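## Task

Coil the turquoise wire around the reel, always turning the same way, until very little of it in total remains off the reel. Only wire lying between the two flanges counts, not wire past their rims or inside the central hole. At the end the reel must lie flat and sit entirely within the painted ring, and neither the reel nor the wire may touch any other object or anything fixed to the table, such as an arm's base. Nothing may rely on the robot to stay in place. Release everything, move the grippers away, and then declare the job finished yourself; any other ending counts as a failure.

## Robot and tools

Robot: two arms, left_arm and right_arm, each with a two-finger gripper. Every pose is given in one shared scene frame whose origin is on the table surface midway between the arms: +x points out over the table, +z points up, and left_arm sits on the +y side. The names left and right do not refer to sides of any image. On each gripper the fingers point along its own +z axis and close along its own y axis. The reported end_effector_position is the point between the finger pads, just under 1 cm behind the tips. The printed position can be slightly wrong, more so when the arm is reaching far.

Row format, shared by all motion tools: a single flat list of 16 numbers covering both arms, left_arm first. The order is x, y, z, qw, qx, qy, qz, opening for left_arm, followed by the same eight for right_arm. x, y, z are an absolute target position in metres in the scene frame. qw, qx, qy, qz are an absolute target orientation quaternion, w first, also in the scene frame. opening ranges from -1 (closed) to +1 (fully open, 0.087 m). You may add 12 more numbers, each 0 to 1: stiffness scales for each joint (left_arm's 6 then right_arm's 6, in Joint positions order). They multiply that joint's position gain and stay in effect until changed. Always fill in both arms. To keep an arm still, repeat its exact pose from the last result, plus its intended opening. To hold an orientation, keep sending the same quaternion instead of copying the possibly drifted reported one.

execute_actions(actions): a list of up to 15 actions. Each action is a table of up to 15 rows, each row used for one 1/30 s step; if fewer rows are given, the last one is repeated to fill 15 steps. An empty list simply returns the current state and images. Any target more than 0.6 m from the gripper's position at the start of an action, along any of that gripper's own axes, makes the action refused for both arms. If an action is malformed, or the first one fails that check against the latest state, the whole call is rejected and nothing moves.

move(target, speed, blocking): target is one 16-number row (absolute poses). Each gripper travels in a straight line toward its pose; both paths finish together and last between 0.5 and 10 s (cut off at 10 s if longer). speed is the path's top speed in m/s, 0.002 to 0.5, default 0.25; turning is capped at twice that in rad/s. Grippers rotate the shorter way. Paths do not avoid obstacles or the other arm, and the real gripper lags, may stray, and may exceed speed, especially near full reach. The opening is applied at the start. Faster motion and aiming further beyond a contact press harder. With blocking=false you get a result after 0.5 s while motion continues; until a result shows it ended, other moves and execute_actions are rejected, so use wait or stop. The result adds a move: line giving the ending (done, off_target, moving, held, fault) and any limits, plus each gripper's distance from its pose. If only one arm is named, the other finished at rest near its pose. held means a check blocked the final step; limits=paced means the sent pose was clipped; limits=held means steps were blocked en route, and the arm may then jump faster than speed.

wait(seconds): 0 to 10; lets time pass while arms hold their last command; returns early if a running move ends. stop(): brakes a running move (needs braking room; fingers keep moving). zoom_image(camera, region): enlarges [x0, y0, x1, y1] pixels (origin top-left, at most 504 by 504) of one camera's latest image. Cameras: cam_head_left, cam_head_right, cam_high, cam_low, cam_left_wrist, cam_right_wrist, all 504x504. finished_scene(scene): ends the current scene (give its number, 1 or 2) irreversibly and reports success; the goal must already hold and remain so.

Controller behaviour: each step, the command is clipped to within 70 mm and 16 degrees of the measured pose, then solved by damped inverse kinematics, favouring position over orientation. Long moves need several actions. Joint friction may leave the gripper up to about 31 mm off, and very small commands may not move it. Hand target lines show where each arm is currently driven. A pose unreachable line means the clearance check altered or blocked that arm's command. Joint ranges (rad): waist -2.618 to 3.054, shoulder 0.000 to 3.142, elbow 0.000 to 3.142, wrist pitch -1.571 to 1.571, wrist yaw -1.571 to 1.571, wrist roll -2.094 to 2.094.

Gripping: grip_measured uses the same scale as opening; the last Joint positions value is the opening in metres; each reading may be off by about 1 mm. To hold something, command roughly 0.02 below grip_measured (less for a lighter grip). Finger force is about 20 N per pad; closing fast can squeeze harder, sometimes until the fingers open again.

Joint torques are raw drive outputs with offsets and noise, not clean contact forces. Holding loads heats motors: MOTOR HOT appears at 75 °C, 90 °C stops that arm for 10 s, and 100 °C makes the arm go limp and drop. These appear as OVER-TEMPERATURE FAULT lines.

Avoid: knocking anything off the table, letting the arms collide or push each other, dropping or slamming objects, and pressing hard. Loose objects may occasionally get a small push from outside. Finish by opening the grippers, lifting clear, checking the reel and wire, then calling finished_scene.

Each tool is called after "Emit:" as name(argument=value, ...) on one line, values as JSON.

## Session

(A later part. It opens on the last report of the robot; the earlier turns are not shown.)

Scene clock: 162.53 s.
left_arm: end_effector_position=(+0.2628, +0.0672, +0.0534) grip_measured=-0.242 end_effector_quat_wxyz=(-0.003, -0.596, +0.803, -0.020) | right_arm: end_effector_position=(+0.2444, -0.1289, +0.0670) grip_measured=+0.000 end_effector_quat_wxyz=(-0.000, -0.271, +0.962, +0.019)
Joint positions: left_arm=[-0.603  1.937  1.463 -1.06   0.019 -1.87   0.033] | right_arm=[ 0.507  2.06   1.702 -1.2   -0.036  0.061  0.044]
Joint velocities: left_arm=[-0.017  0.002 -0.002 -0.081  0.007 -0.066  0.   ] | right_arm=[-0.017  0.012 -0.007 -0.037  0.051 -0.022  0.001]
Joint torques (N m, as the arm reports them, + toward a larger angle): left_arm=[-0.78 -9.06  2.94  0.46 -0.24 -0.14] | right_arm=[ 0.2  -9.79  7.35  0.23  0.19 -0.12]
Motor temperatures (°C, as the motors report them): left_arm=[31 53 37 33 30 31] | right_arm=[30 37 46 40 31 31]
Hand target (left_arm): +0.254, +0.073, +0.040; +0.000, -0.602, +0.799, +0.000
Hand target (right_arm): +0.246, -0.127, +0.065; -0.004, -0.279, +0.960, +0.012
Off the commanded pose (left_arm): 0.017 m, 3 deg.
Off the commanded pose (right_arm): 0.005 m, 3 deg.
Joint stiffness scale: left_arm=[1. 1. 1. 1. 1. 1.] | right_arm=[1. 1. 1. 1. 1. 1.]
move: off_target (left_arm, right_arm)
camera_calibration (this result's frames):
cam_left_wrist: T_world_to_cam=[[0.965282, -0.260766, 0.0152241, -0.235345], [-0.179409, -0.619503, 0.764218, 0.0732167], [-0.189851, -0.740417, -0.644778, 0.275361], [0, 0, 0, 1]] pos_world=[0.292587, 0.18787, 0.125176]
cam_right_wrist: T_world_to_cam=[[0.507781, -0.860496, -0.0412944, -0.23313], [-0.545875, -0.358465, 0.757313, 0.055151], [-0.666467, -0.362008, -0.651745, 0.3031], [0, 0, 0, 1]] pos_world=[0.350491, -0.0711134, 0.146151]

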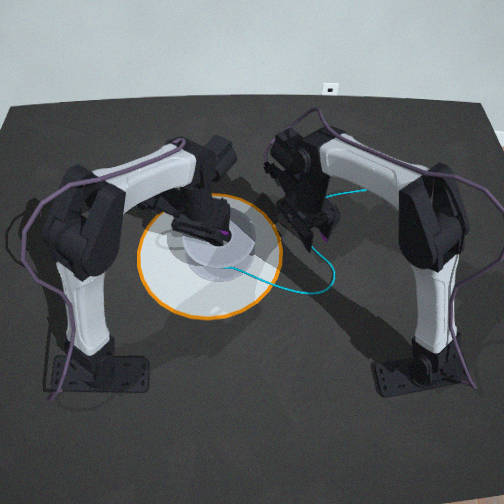

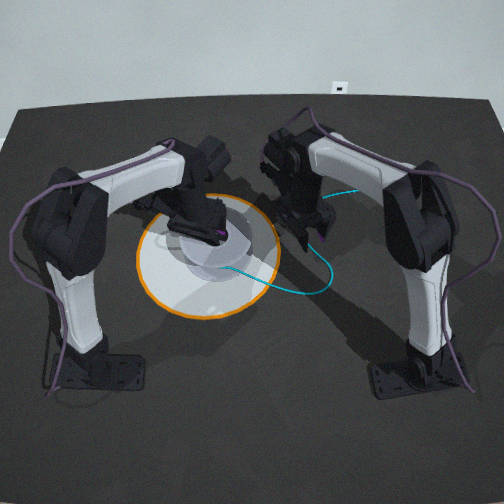

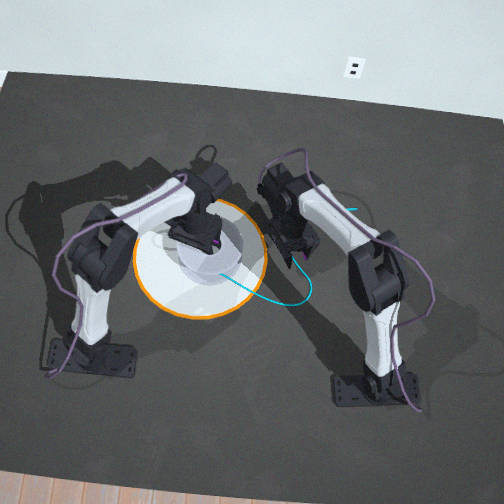

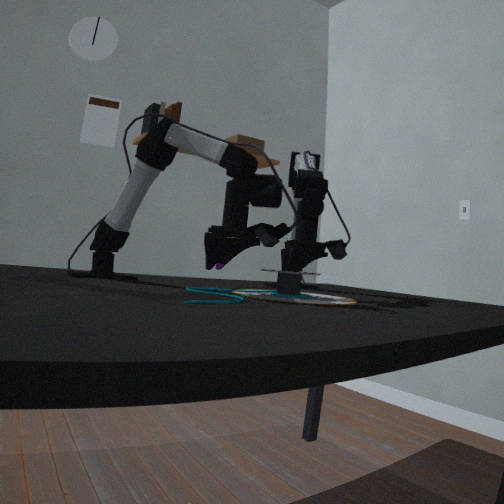

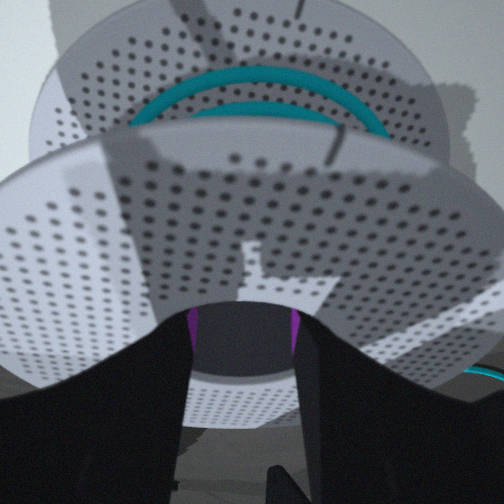

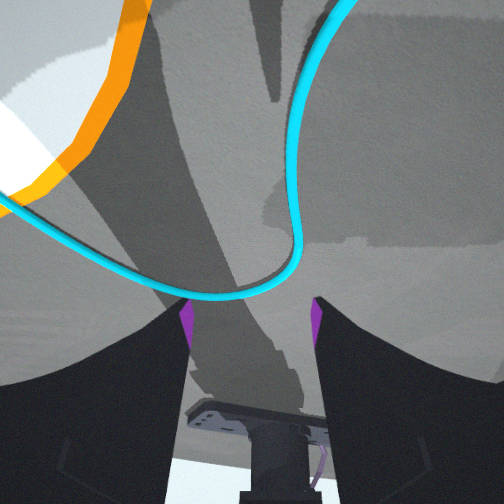

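Emit:
execute_actions(actions=[[[0.254,0.073,0.04,0,0.602,-0.799,0,0,0.26,-0.14,0.05,0,-0.284,0.959,0,0]],[[0.254,0.073,0.04,0,0.602,-0.799,0,0,0.26,-0.14,0.02,0,-0.284,0.959,0,0]],[[0.254,0.073,0.04,0,0.602,-0.799,0,0,0.26,-0.14,0.0,0,-0.284,0.959,0,0]],[[0.254,0.073,0.04,0,0.602,-0.799,0,0,0.26,-0.14,0.0,0,-0.284,0.959,0,-0.7]],[[0.254,0.073,0.04,0,0.602,-0.799,0,0,0.26,-0.14,0.0,0,-0.284,0.959,0,-1]],[[0.254,0.073,0.04,0,0.602,-0.799,0,0,0.26,-0.14,0.04,0,-0.284,0.959,0,-1]],[[0.254,0.073,0.04,0,0.602,-0.799,0,0,0.26,-0.155,0.05,0,-0.05,0.999,0,-1]],[[0.254,0.073,0.04,0,0.602,-0.799,0,0,0.26,-0.17,0.05,0,0.2,0.98,0,-1]],[[0.254,0.073,0.04,0,0.602,-0.799,0,0,0.26,-0.185,0.05,0,0.42,0.907,0,-1]],[[0.254,0.073,0.04,0,0.602,-0.799,0,0,0.26,-0.2,0.05,0,0.574,0.819,0,-1]],[[0.254,0.073,0.04,0,0.602,-0.799,0,0,0.26,-0.2,0.05,0,0.574,0.819,0,-1]]])

Scene clock: 174.67 s.
left_arm: end_effector_position=(+0.2628, +0.0672, +0.0534) grip_measured=-0.241 end_effector_quat_wxyz=(-0.003, -0.596, +0.803, -0.020) | right_arm: end_effector_position=(+0.2617, -0.1984, +0.0497) grip_measured=-0.935 end_effector_quat_wxyz=(-0.007, +0.570, +0.821, -0.002)
Joint positions: left_arm=[-0.603  1.937  1.463 -1.06   0.019 -1.871  0.033] | right_arm=[ 0.204  1.858  1.345 -1.069 -0.009  1.521  0.003]
Joint velocities: left_arm=[-0.017  0.012  0.007  0.037 -0.022  0.022  0.001] | right_arm=[ 0.002  0.012 -0.007 -0.037  0.007  0.022 -0.   ]
Joint torques (N m, as the arm reports them, + toward a larger angle): left_arm=[-0.8  -9.02  2.93  0.46 -0.24 -0.13] | right_arm=[ -0.12 -10.84   4.18   0.37   0.22   0.11]
Motor temperatures (°C, as the motors report them): left_arm=[31 54 37 33 30 31] | right_arm=[30 40 46 39 31 31]
Hand target (left_arm): +0.254, +0.073, +0.040; +0.000, -0.602, +0.799, +0.000
Hand target (right_arm): +0.260, -0.200, +0.050; -0.000, +0.574, +0.819, -0.000
Off the commanded pose (left_arm): 0.017 m, 2 deg.
Off the commanded pose (right_arm): 0.002 m, 1 deg.
Joint stiffness scale: left_arm=[1. 1. 1. 1. 1. 1.] | right_arm=[1. 1. 1. 1. 1. 1.]
camera_calibration (this result's frames):
cam_left_wrist: T_world_to_cam=[[0.96558, -0.259662, 0.0151903, -0.235543], [-0.178669, -0.61969, 0.764239, 0.0730322], [-0.189031, -0.740648, -0.644754, 0.275158], [0, 0, 0, 1]] pos_world=[0.292498, 0.187891, 0.125173]
cam_right_wrist: T_world_to_cam=[[-0.942649, -0.333716, 0.00676384, 0.179307], [-0.207977, 0.603083, 0.770089, 0.15457], [-0.26107, 0.724517, -0.637901, 0.386955], [0, 0, 0, 1]] pos_world=[0.302193, -0.313736, 0.126594]

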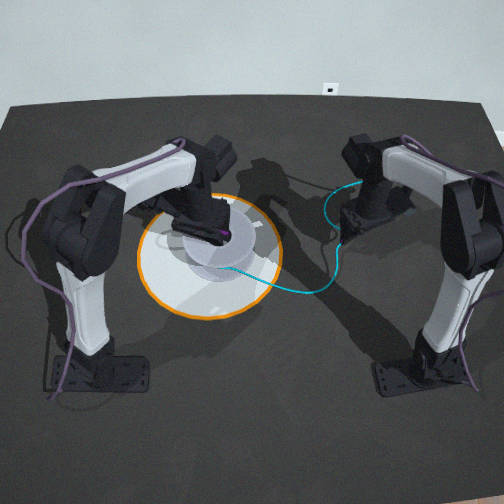

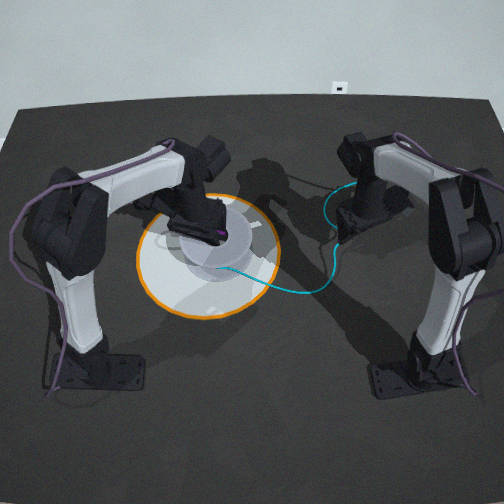

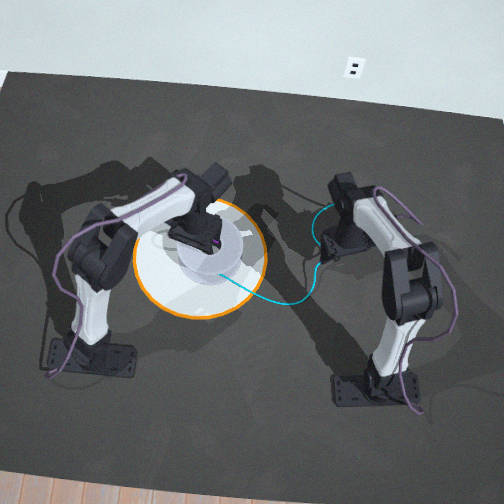

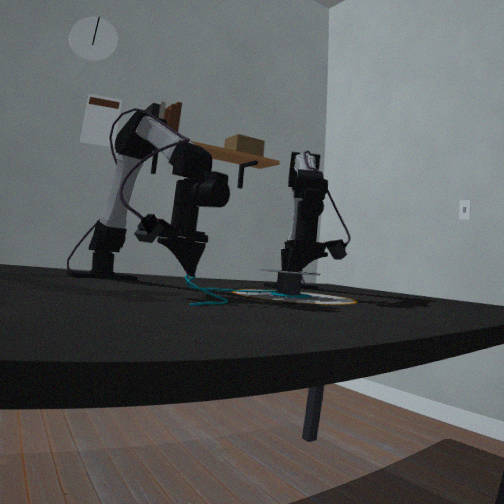

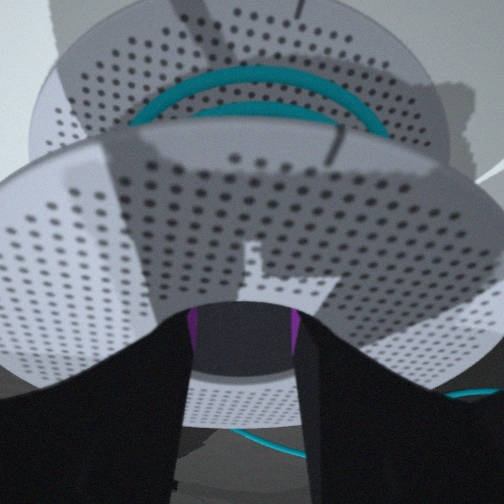

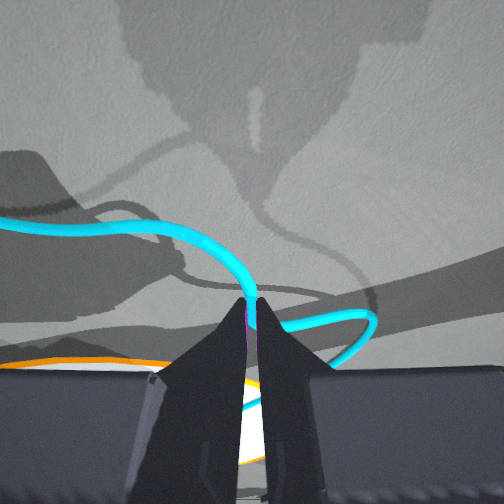

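Emit:
execute_actions(actions=[])

Scene clock: 189.03 s.
left_arm: end_effector_position=(+0.2628, +0.0672, +0.0534) grip_measured=-0.241 end_effector_quat_wxyz=(-0.003, -0.596, +0.803, -0.020) | right_arm: end_effector_position=(+0.2618, -0.1984, +0.0497) grip_measured=-0.935 end_effector_quat_wxyz=(-0.007, +0.571, +0.821, -0.002)
Joint positions: left_arm=[-0.603  1.937  1.463 -1.06   0.019 -1.871  0.033] | right_arm=[ 0.204  1.858  1.345 -1.069 -0.009  1.522  0.003]
Joint velocities: left_arm=[-0.002 -0.007 -0.002  0.007  0.051  0.022 -0.001] | right_arm=[-0.002  0.002 -0.007  0.007 -0.007 -0.066  0.   ]
Joint torques (N m, as the arm reports them, + toward a larger angle): left_arm=[-0.8  -9.04  2.92  0.46 -0.24 -0.13] | right_arm=[ -0.25 -10.72   4.05   0.39   0.22   0.12]
Motor temperatures (°C, as the motors report them): left_arm=[31 54 37 33 30 31] | right_arm=[30 43 44 38 31 31]
Hand target (left_arm): +0.254, +0.073, +0.040; +0.000, -0.602, +0.799, +0.000
Hand target (right_arm): +0.260, -0.200, +0.050; -0.000, +0.574, +0.819, -0.000
Off the commanded pose (left_arm): 0.017 m, 2 deg.
Off the commanded pose (right_arm): 0.002 m, 1 deg.
Joint stiffness scale: left_arm=[1. 1. 1. 1. 1. 1.] | right_arm=[1. 1. 1. 1. 1. 1.]
camera_calibration (this result's frames):
cam_left_wrist: T_world_to_cam=[[0.96558, -0.259662, 0.0151903, -0.235543], [-0.178669, -0.61969, 0.764239, 0.0730322], [-0.189031, -0.740648, -0.644754, 0.275158], [0, 0, 0, 1]] pos_world=[0.292498, 0.187891, 0.125173]
cam_right_wrist: T_world_to_cam=[[-0.942904, -0.332997, 0.00677102, 0.179548], [-0.207514, 0.603249, 0.770083, 0.154482], [-0.26052, 0.724709, -0.637907, 0.386849], [0, 0, 0, 1]] pos_world=[0.302136, -0.313755, 0.126594]

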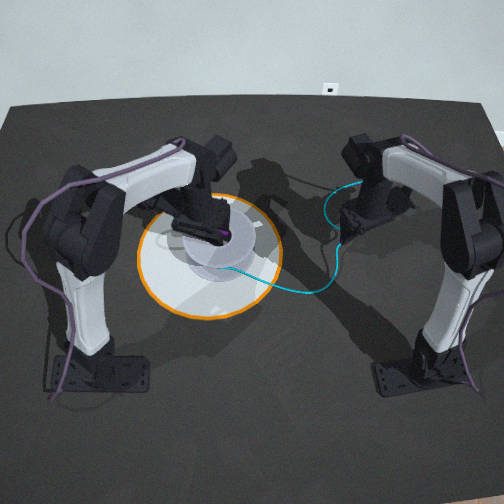

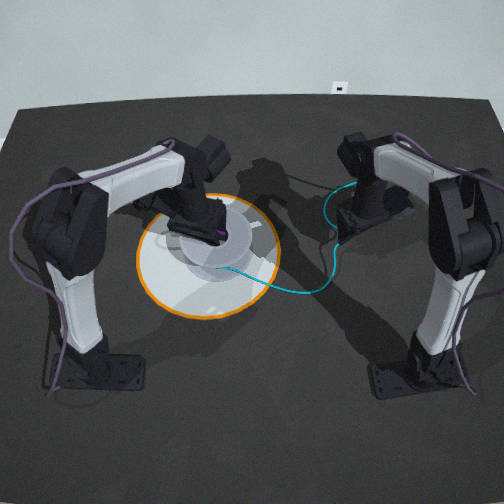

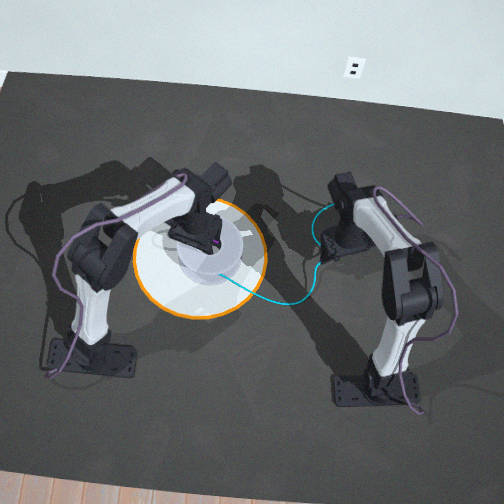

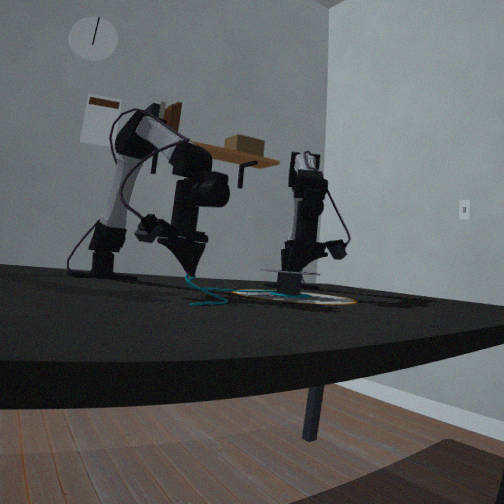

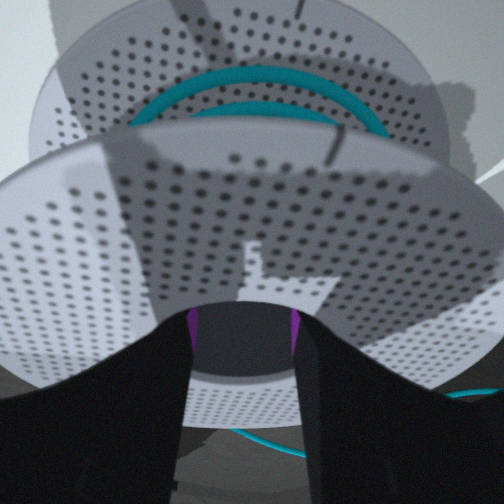

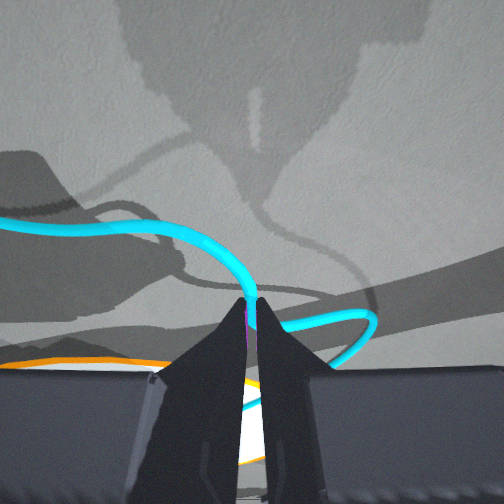

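Emit:
execute_actions(actions=[[[0.254,0.073,0.04,0,0.375,-0.927,0,0, 0.26,-0.2,0.05,0,0.574,0.819,0,-1]],[[0.254,0.073,0.04,0,0.122,-0.993,0,0, 0.26,-0.2,0.05,0,0.574,0.819,0,-1]],[[0.254,0.073,0.04,0,-0.139,-0.99,0,0, 0.26,-0.2,0.05,0,0.574,0.819,0,-1]],[[0.254,0.073,0.04,0,-0.391,-0.921,0,0, 0.255,-0.19,0.05,0,0.574,0.819,0,-1]],[[0.254,0.073,0.04,0,-0.616,-0.788,0,0, 0.25,-0.175,0.05,0,0.574,0.819,0,-1]],[[0.254,0.073,0.04,0,-0.799,-0.602,0,0, 0.245,-0.16,0.05,0,0.574,0.819,0,-1]],[[0.254,0.073,0.04,0,-0.927,-0.375,0,0, 0.24,-0.145,0.05,0,0.574,0.819,0,-1]],[[0.254,0.073,0.04,0,-0.993,-0.122,0,0, 0.235,-0.13,0.05,0,0.574,0.819,0,-1]]])

Scene clock: 199.23 s.
left_arm: end_effector_position=(+0.2559, +0.0686, +0.0534) grip_measured=-0.178 end_effector_quat_wxyz=(+0.005, +0.988, +0.156, +0.007) | right_arm: end_effector_position=(+0.2335, -0.1323, +0.0493) grip_measured=-0.935 end_effector_quat_wxyz=(-0.003, +0.572, +0.820, -0.003)
Joint positions: left_arm=[-0.827  1.913  1.434 -1.075 -0.005  2.011  0.036] | right_arm=[ 0.423  1.858  1.345 -1.065 -0.003  1.744  0.003]
Joint velocities: left_arm=[-0.002 -0.042 -0.032 -0.037  0.007  0.388 -0.   ] | right_arm=[ 0.012  0.012 -0.007  0.037  0.022  0.066  0.001]
Joint torques (N m, as the arm reports them, + toward a larger angle): left_arm=[ 0.82 -8.8   2.87  0.58  0.12  0.26] | right_arm=[ 0.22 -9.25  6.04  0.22  0.11  0.09]
Motor temperatures (°C, as the motors report them): left_arm=[31 54 37 33 30 31] | right_arm=[30 44 44 38 31 31]
Hand target (left_arm): +0.254, +0.073, +0.041; -0.002, +0.992, +0.124, -0.001
Hand target (right_arm): +0.235, -0.130, +0.050; -0.001, +0.574, +0.819, -0.000
Off the commanded pose (left_arm): 0.014 m, 4 deg.
Off the commanded pose (right_arm): 0.003 m, 1 deg.
Joint stiffness scale: left_arm=[1. 1. 1. 1. 1. 1.] | right_arm=[1. 1. 1. 1. 1. 1.]
camera_calibration (this result's frames):
cam_left_wrist: T_world_to_cam=[[-0.33714, 0.941094, -0.0260379, 0.0246698], [0.613637, 0.240638, 0.752026, -0.188436], [0.713993, 0.23756, -0.658619, -0.0225698], [0, 0, 0, 1]] pos_world=[0.140063, 0.0274898, 0.127486]
cam_right_wrist: T_world_to_cam=[[-0.944047, -0.329791, 0.00359931, 0.175743], [-0.209891, 0.609171, 0.764759, 0.110638], [-0.254403, 0.721213, -0.644306, 0.329792], [0, 0, 0, 1]] pos_world=[0.273032, -0.247289, 0.127243]

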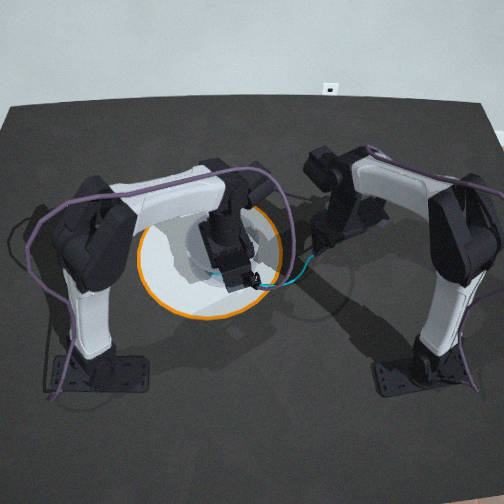

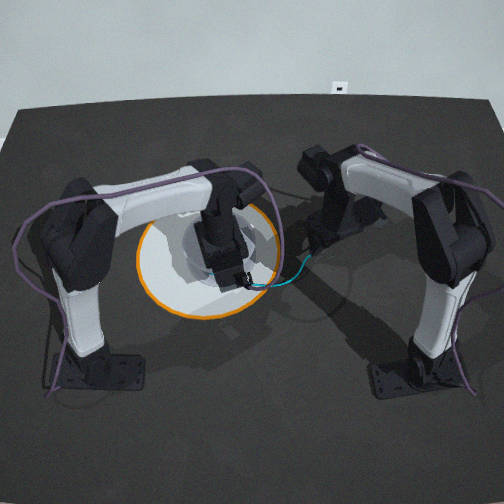

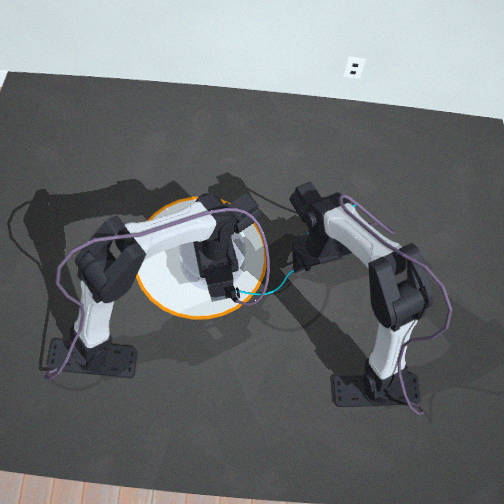

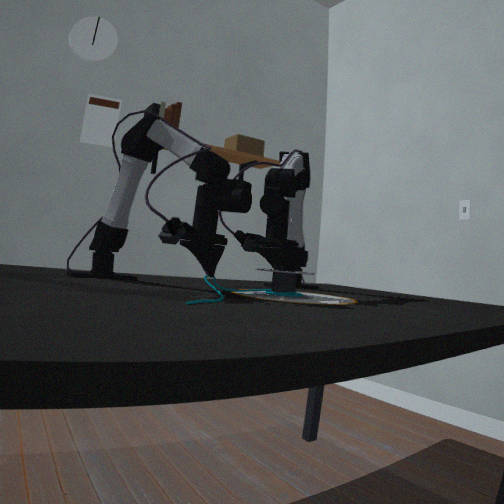

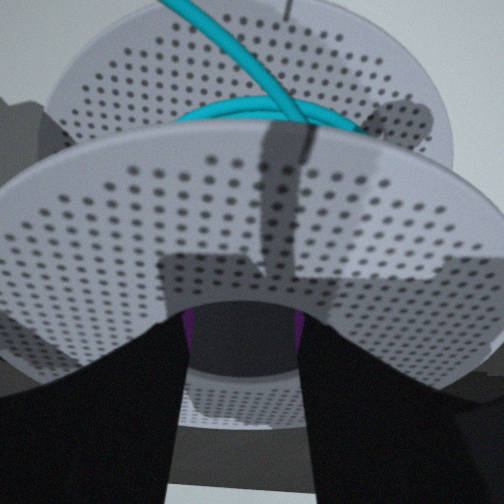

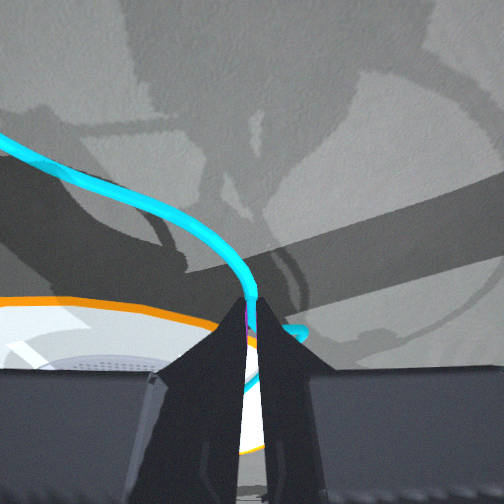

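Emit:
execute_actions(actions=[[[0.254,0.073,0.04,0,-0.993,-0.122,0,-1, 0.235,-0.13,0.05,0,0.574,0.819,0,-1]],[[0.254,0.073,0.04,0,-0.799,-0.602,0,-1, 0.235,-0.13,0.05,0,0.574,0.819,0,-1]],[[0.254,0.073,0.04,0,-0.391,-0.921,0,-1, 0.235,-0.13,0.05,0,0.574,0.819,0,-1]],[[0.254,0.073,0.04,0,0.122,-0.993,0,-1, 0.235,-0.13,0.05,0,0.574,0.819,0,-1]],[[0.254,0.073,0.04,0,0.602,-0.799,0,-1, 0.235,-0.13,0.05,0,0.574,0.819,0,-1]],[[0.254,0.073,0.04,0,0.602,-0.799,0,-0.5, 0.235,-0.13,0.05,0,0.574,0.819,0,-1]],[[0.254,0.073,0.04,0,0.602,-0.799,0,0, 0.235,-0.13,0.05,0,0.574,0.819,0,-1]]])

Emit:
zoom_image(camera="cam_head_left", region=[120, 130, 400, 340])

Scene clock: 210.17 s.
left_arm: end_effector_position=(+0.2616, +0.0686, +0.0533) grip_measured=-0.241 end_effector_quat_wxyz=(-0.002, -0.572, +0.820, -0.021) | right_arm: end_effector_position=(+0.2336, -0.1323, +0.0493) grip_measured=-0.935 end_effector_quat_wxyz=(-0.003, +0.573, +0.820, -0.003)
Joint positions: left_arm=[-0.601  1.938  1.464 -1.06   0.018 -1.809  0.033] | right_arm=[ 0.423  1.858  1.345 -1.065 -0.003  1.746  0.003]
Joint velocities: left_arm=[-0.012 -0.002 -0.027 -0.007 -0.007 -0.418  0.   ] | right_arm=[-0.002  0.007 -0.007 -0.022 -0.007  0.037 -0.   ]
Joint torques (N m, as the arm reports them, + toward a larger angle): left_arm=[-0.71 -9.01  3.12  0.48 -0.19 -0.1 ] | right_arm=[ 0.02 -9.25  5.82  0.29  0.15  0.04]
Motor temperatures (°C, as the motors report them): left_arm=[31 54 37 33 30 31] | right_arm=[30 45 44 37 31 31]
Hand target (left_arm): +0.254, +0.073, +0.040; -0.000, -0.600, +0.800, +0.001
Hand target (right_arm): +0.235, -0.130, +0.050; -0.000, +0.574, +0.819, +0.000
Off the commanded pose (left_arm): 0.016 m, 5 deg.
Off the commanded pose (right_arm): 0.003 m, 0 deg.
Joint stiffness scale: left_arm=[1. 1. 1. 1. 1. 1.] | right_arm=[1. 1. 1. 1. 1. 1.]
camera_calibration (this result's frames):
cam_left_wrist: T_world_to_cam=[[0.948271, -0.316934, 0.0182833, -0.225689], [-0.218178, -0.608791, 0.762739, 0.0834172], [-0.230608, -0.727273, -0.646448, 0.285932], [0, 0, 0, 1]] pos_world=[0.298153, 0.187205, 0.125341]
cam_right_wrist: T_world_to_cam=[[-0.944674, -0.32799, 0.00360135, 0.176207], [-0.208731, 0.609582, 0.764749, 0.110421], [-0.253025, 0.721687, -0.644318, 0.329532], [0, 0, 0, 1]] pos_world=[0.272887, -0.247336, 0.127244]

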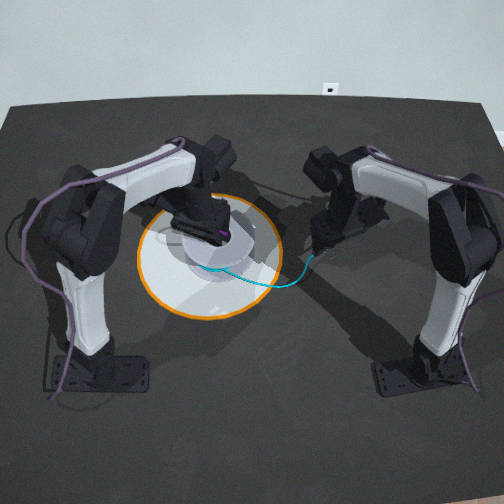

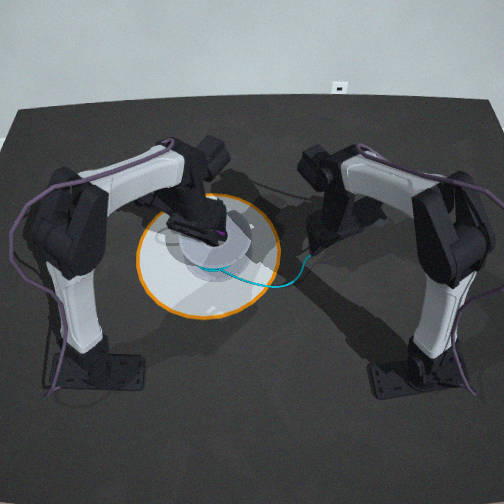

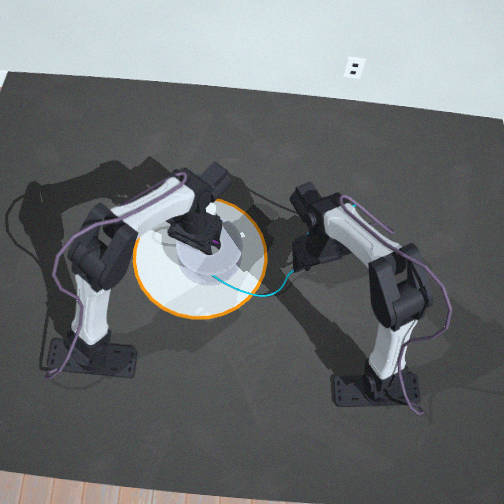

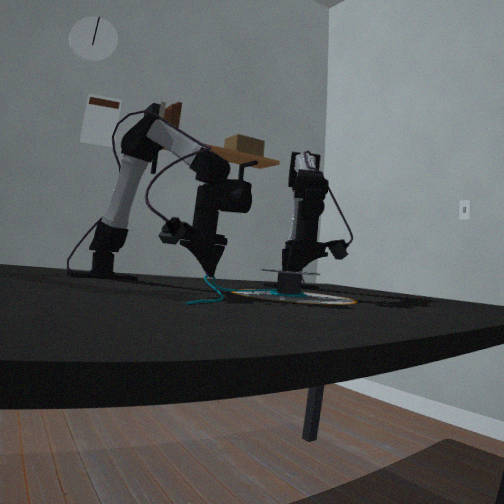

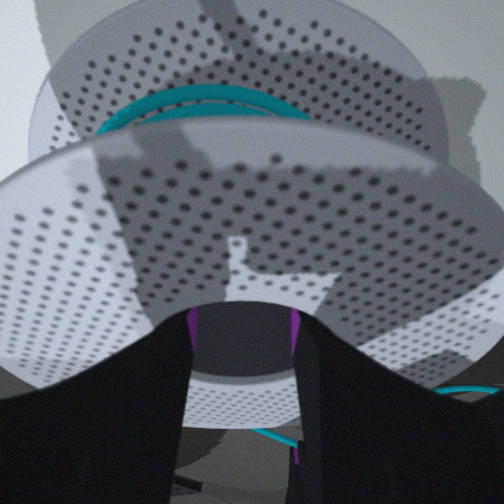

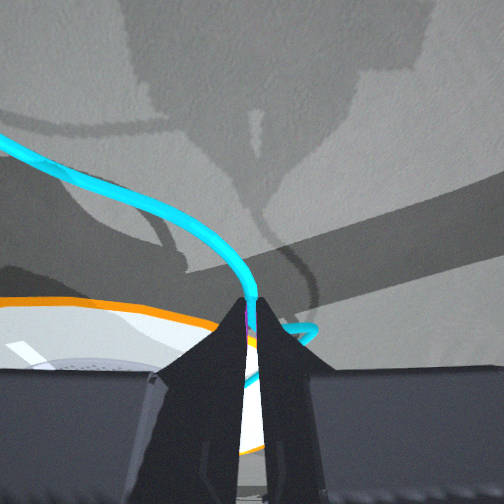

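Region (120, 130, 400, 340) of cam_head_left's 504x504 image, scaled by 1.800, with more detail than that image has; it fills the top 378 rows of this view, and the rest is white.

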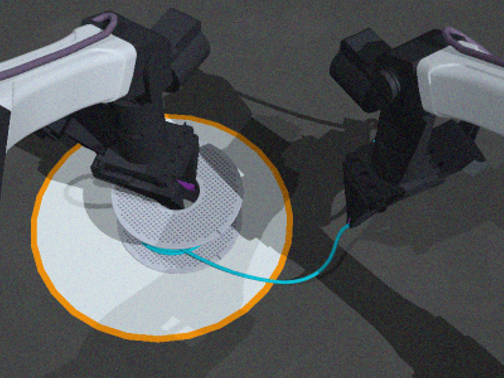

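Emit:
execute_actions(actions=[[[0.254,0.073,0.04,0,0.375,-0.927,0,0, 0.235,-0.13,0.05,0,0.574,0.819,0,-1]],[[0.254,0.073,0.04,0,0.122,-0.993,0,0, 0.235,-0.13,0.04,0,0.574,0.819,0,-1]],[[0.254,0.073,0.04,0,-0.139,-0.99,0,0, 0.235,-0.13,0.02,0,0.574,0.819,0,-1]],[[0.254,0.073,0.04,0,-0.391,-0.921,0,0, 0.235,-0.13,0.02,0,0.574,0.819,0,-0.6]],[[0.254,0.073,0.04,0,-0.616,-0.788,0,0, 0.235,-0.13,0.09,0,0.574,0.819,0,-0.6]],[[0.254,0.073,0.04,0,-0.799,-0.602,0,0, 0.2,-0.2,0.14,0,0.574,0.819,0,-0.6]],[[0.254,0.073,0.04,0,-0.927,-0.375,0,0, 0.15,-0.27,0.16,0,0.574,0.819,0,-0.6]],[[0.254,0.073,0.04,0,-0.993,-0.122,0,0, 0.15,-0.3,0.16,0,0.574,0.819,0,-0.6]],[[0.254,0.073,0.04,0,-0.993,-0.122,0,-1, 0.15,-0.3,0.16,0,0.574,0.819,0,-0.6]],[[0.254,0.073,0.04,0,-0.799,-0.602,0,-1, 0.15,-0.3,0.16,0,0.574,0.819,0,-0.6]],[[0.254,0.073,0.04,0,-0.391,-0.921,0,-1, 0.15,-0.3,0.16,0,0.574,0.819,0,-0.6]],[[0.254,0.073,0.04,0,0.122,-0.993,0,-1, 0.15,-0.3,0.16,0,0.574,0.819,0,-0.6]],[[0.254,0.073,0.04,0,0.602,-0.799,0,-1, 0.15,-0.3,0.16,0,0.574,0.819,0,-0.6]],[[0.254,0.073,0.04,0,0.602,-0.799,0,-0.5, 0.15,-0.3,0.16,0,0.574,0.819,0,-0.6]],[[0.254,0.073,0.04,0,0.602,-0.799,0,0, 0.15,-0.3,0.16,0,0.574,0.819,0,-0.6]]])

Scene clock: 237.13 s.
left_arm: end_effector_position=(+0.2619, +0.0686, +0.0532) grip_measured=-0.246 end_effector_quat_wxyz=(-0.001, -0.572, +0.820, -0.021) | right_arm: end_effector_position=(+0.1568, -0.2983, +0.1621) grip_measured=-0.600 end_effector_quat_wxyz=(+0.009, +0.573, +0.819, +0.005)
Joint positions: left_arm=[-0.601  1.938  1.464 -1.058  0.017 -1.81   0.033] | right_arm=[-0.087  1.34   1.265 -1.476  0.003  1.237  0.017]
Joint velocities: left_arm=[-0.032 -0.017 -0.002 -0.11  -0.066 -0.403  0.   ] | right_arm=[-0.002 -0.017  0.007  0.007  0.007  0.022 -0.   ]
Joint torques (N m, as the arm reports them, + toward a larger angle): left_arm=[-0.77 -9.04  3.06  0.43 -0.21 -0.12] | right_arm=[-0.9  -4.93  4.59  0.27  0.11 -0.1 ]
Motor temperatures (°C, as the motors report them): left_arm=[31 55 37 33 30 31] | right_arm=[30 44 44 37 31 31]
Hand target (left_arm): +0.254, +0.073, +0.041; -0.000, -0.600, +0.800, +0.001
Hand target (right_arm): +0.150, -0.300, +0.160; +0.000, +0.574, +0.819, -0.000
Off the commanded pose (left_arm): 0.016 m, 5 deg.
Off the commanded pose (right_arm): 0.007 m, 1 deg.
Joint stiffness scale: left_arm=[1. 1. 1. 1. 1. 1.] | right_arm=[1. 1. 1. 1. 1. 1.]
camera_calibration (this result's frames):
cam_left_wrist: T_world_to_cam=[[0.948744, -0.315464, 0.0191801, -0.226221], [-0.217998, -0.609264, 0.762414, 0.0835602], [-0.228828, -0.727516, -0.646806, 0.28549], [0, 0, 0, 1]] pos_world=[0.29817, 0.187244, 0.125288]
cam_right_wrist: T_world_to_cam=[[-0.944664, -0.327286, -0.0222272, 0.053204], [-0.229414, 0.610698, 0.757903, 0.113967], [-0.234477, 0.721063, -0.651988, 0.500685], [0, 0, 0, 1]] pos_world=[0.193805, -0.413212, 0.241248]

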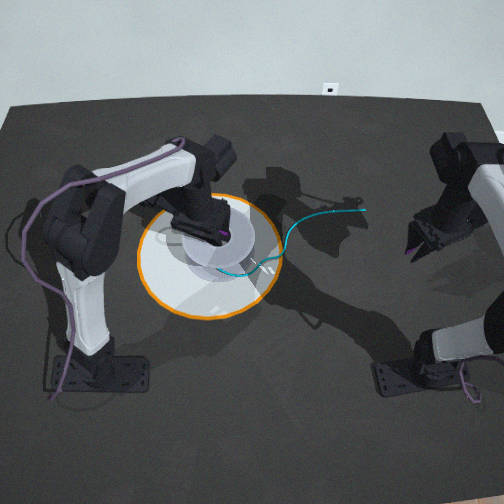

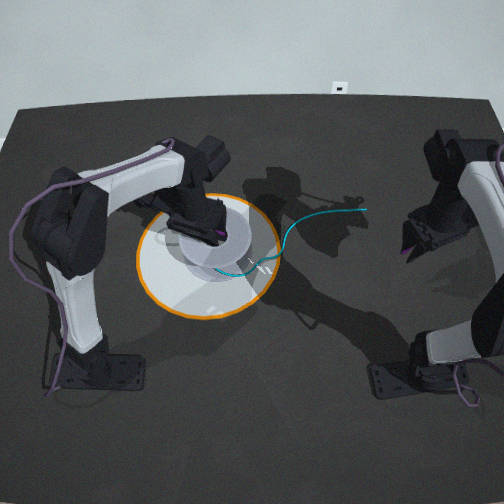

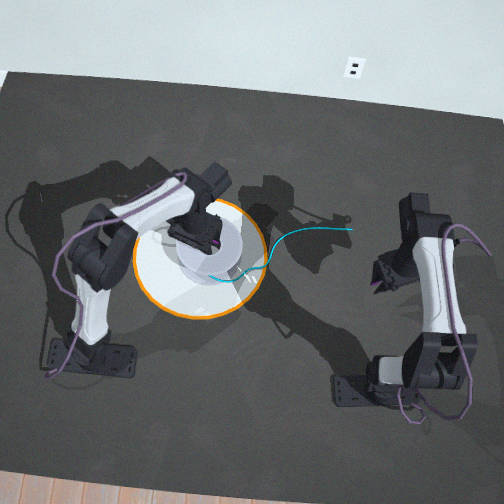

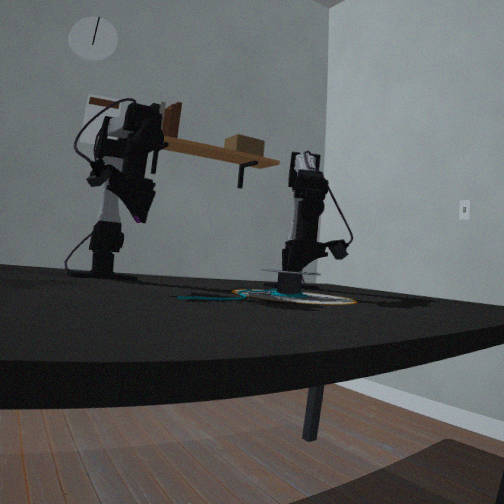

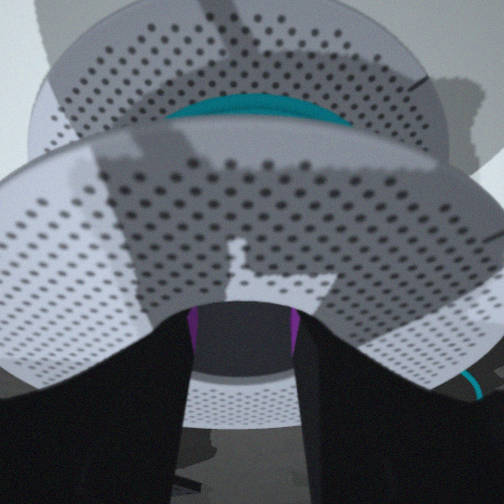

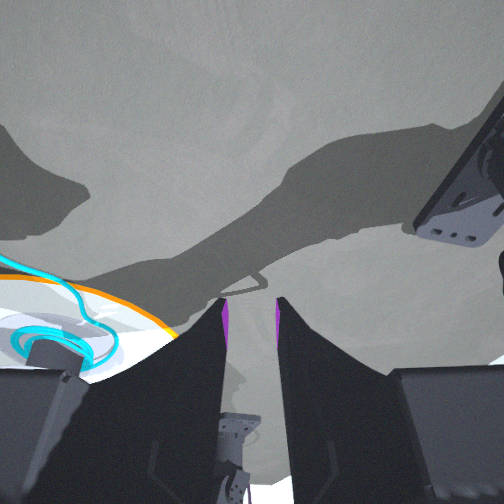

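Emit:
move(target=[0.254,0.073,0.04,0,0.602,-0.799,0,0, 0.367,-0.232,0.05,0,0.707,0.707,0,-0.3])

Scene clock: 244.40 s.
left_arm: end_effector_position=(+0.2629, +0.0673, +0.0532) grip_measured=-0.245 end_effector_quat_wxyz=(-0.002, -0.596, +0.803, -0.020) | right_arm: end_effector_position=(+0.3665, -0.2390, +0.0506) grip_measured=-0.300 end_effector_quat_wxyz=(+0.001, +0.707, +0.707, +0.001)
Joint positions: left_arm=[-0.604  1.937  1.463 -1.06   0.017 -1.87   0.033] | right_arm=[ 0.042  2.142  1.76  -1.187  0.001  1.716  0.031]
Joint velocities: left_arm=[-0.002 -0.007 -0.012 -0.022 -0.022 -0.007  0.001] | right_arm=[-0.022 -0.002 -0.007  0.007 -0.007  0.007 -0.001]
Joint torques (N m, as the arm reports them, + toward a larger angle): left_arm=[-0.78 -9.06  2.93  0.45 -0.22 -0.14] | right_arm=[  0.38 -11.11   7.13   0.14   0.09   0.06]
Motor temperatures (°C, as the motors report them): left_arm=[31 55 37 33 30 31] | right_arm=[30 43 44 37 31 31]
Hand target (left_arm): +0.254, +0.073, +0.040; +0.000, -0.601, +0.799, +0.000
Hand target (right_arm): +0.368, -0.234, +0.050; -0.002, +0.707, +0.707, +0.001
Off the commanded pose (left_arm): 0.017 m, 2 deg.
Off the commanded pose (right_arm): 0.007 m, 0 deg.
Joint stiffness scale: left_arm=[1. 1. 1. 1. 1. 1.] | right_arm=[1. 1. 1. 1. 1. 1.]
move: off_target (left_arm)
camera_calibration (this result's frames):
cam_left_wrist: T_world_to_cam=[[0.965283, -0.260732, 0.015707, -0.23548], [-0.180016, -0.620472, 0.763288, 0.0737026], [-0.189268, -0.739617, -0.645867, 0.275158], [0, 0, 0, 1]] pos_world=[0.292651, 0.187845, 0.125158]
cam_right_wrist: T_world_to_cam=[[-0.99984, 0.0163844, -0.00721296, 0.369823], [0.00507386, 0.645757, 0.763526, 0.132601], [0.0171677, 0.763367, -0.645737, 0.352022], [0, 0, 0, 1]] pos_world=[0.363047, -0.360409, 0.128737]

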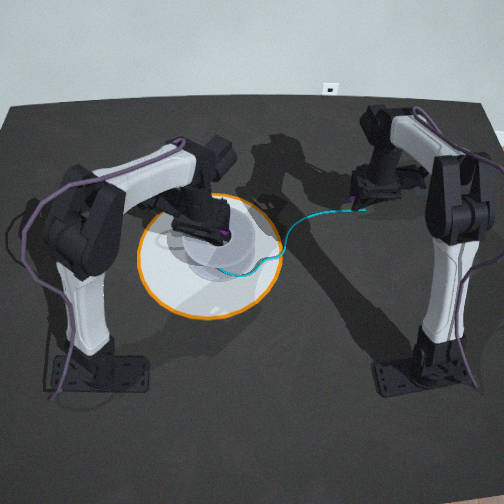

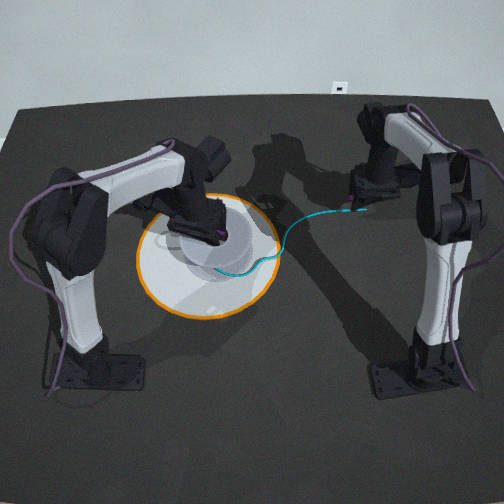

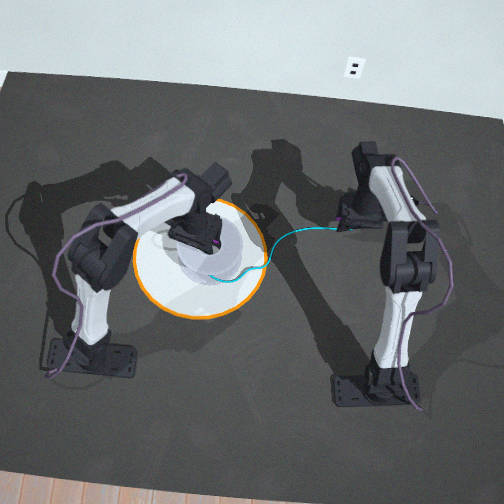

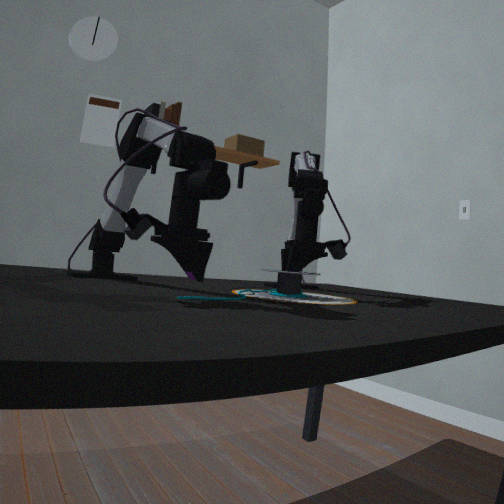

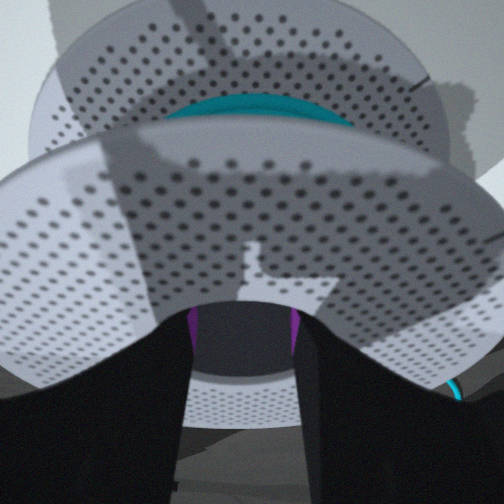

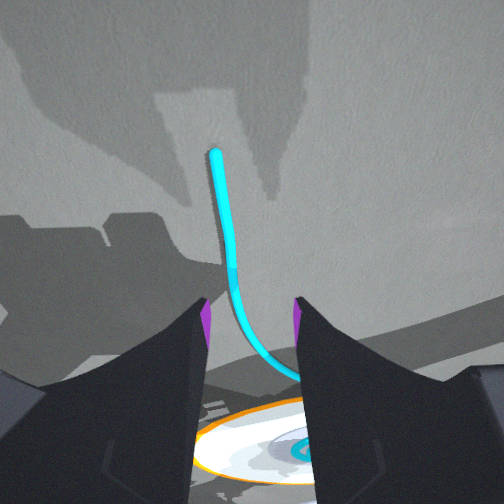

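Emit:
execute_actions(actions=[[[0.254,0.073,0.04,0,0.602,-0.799,0,0, 0.379,-0.256,0.04,0,0.707,0.707,0,-0.3]],[[0.254,0.073,0.04,0,0.602,-0.799,0,0, 0.379,-0.256,0.0,0,0.707,0.707,0,-0.3]],[[0.254,0.073,0.04,0,0.602,-0.799,0,0, 0.379,-0.256,0.0,0,0.707,0.707,0,-0.7]],[[0.254,0.073,0.04,0,0.602,-0.799,0,0, 0.379,-0.256,0.0,0,0.707,0.707,0,-1]],[[0.254,0.073,0.04,0,0.602,-0.799,0,0, 0.36,-0.25,0.05,0,0.707,0.707,0,-1]],[[0.254,0.073,0.04,0,0.602,-0.799,0,0, 0.3,-0.25,0.05,0,0.643,0.766,0,-1]],[[0.254,0.073,0.04,0,0.602,-0.799,0,0, 0.26,-0.25,0.05,0,0.574,0.819,0,-1]]])

Scene clock: 254.17 s.
left_arm: end_effector_position=(+0.2629, +0.0673, +0.0532) grip_measured=-0.245 end_effector_quat_wxyz=(-0.002, -0.596, +0.803, -0.020) | right_arm: end_effector_position=(+0.2645, -0.2517, +0.0499) grip_measured=-0.935 end_effector_quat_wxyz=(-0.003, +0.584, +0.812, -0.003)
Joint positions: left_arm=[-0.604  1.937  1.463 -1.06   0.017 -1.871  0.033] | right_arm=[ 0.05   1.815  1.292 -1.057  0.     1.399  0.003]
Joint velocities: left_arm=[ 0.002  0.002 -0.007 -0.037 -0.154 -0.081 -0.001] | right_arm=[-0.012 -0.002 -0.012  0.037 -0.066 -0.095  0.001]
Joint torques (N m, as the arm reports them, + toward a larger angle): left_arm=[-0.77 -9.07  2.93  0.46 -0.22 -0.13] | right_arm=[  0.16 -10.35   3.91   0.36   0.14  -0.13]
Motor temperatures (°C, as the motors report them): left_arm=[31 55 37 33 30 31] | right_arm=[30 45 44 37 31 31]
Hand target (left_arm): +0.254, +0.073, +0.040; +0.000, -0.602, +0.799, +0.000
Hand target (right_arm): +0.260, -0.249, +0.050; -0.001, +0.574, +0.819, -0.000
Off the commanded pose (left_arm): 0.017 m, 2 deg.
Off the commanded pose (right_arm): 0.005 m, 1 deg.
Joint stiffness scale: left_arm=[1. 1. 1. 1. 1. 1.] | right_arm=[1. 1. 1. 1. 1. 1.]
camera_calibration (this result's frames):
cam_left_wrist: T_world_to_cam=[[0.965383, -0.260364, 0.0156963, -0.235546], [-0.179769, -0.620535, 0.763295, 0.0736411], [-0.188995, -0.739694, -0.645859, 0.27509], [0, 0, 0, 1]] pos_world=[0.292621, 0.187852, 0.125157]
cam_right_wrist: T_world_to_cam=[[-0.952973, -0.303025, 0.00436981, 0.174763], [-0.19211, 0.615186, 0.764618, 0.186166], [-0.234386, 0.72782, -0.644469, 0.420528], [0, 0, 0, 1]] pos_world=[0.300874, -0.367638, 0.127908]

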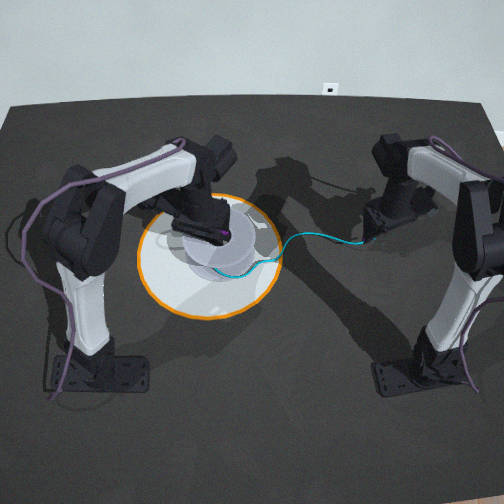

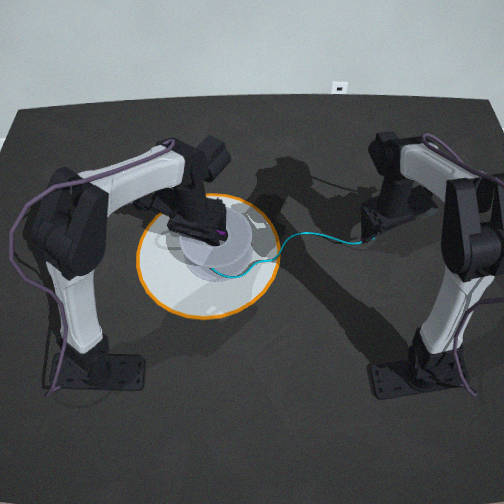

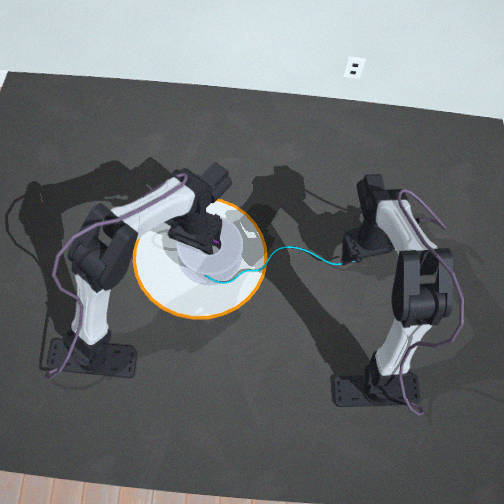

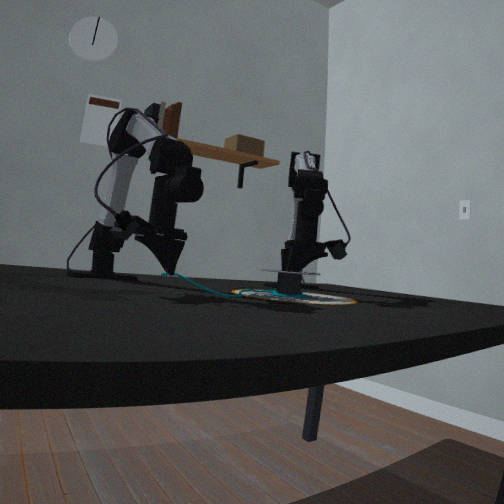

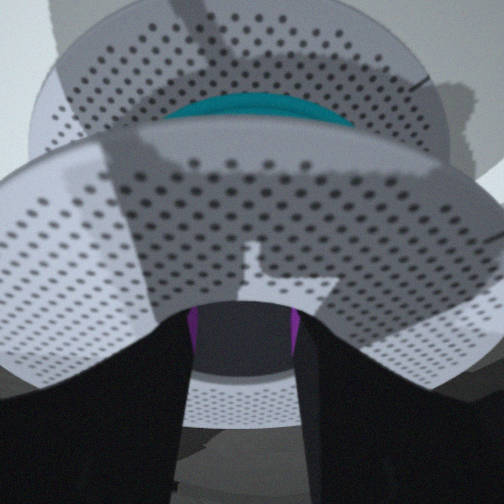

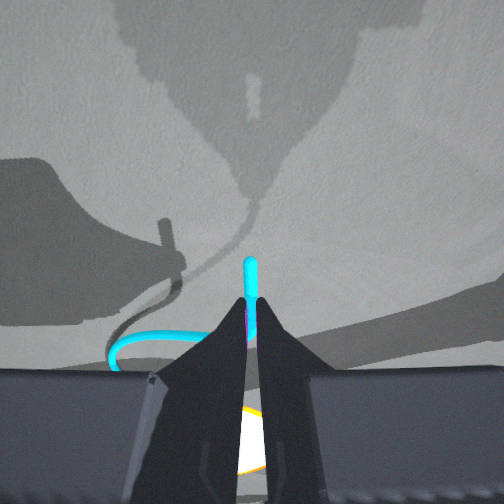

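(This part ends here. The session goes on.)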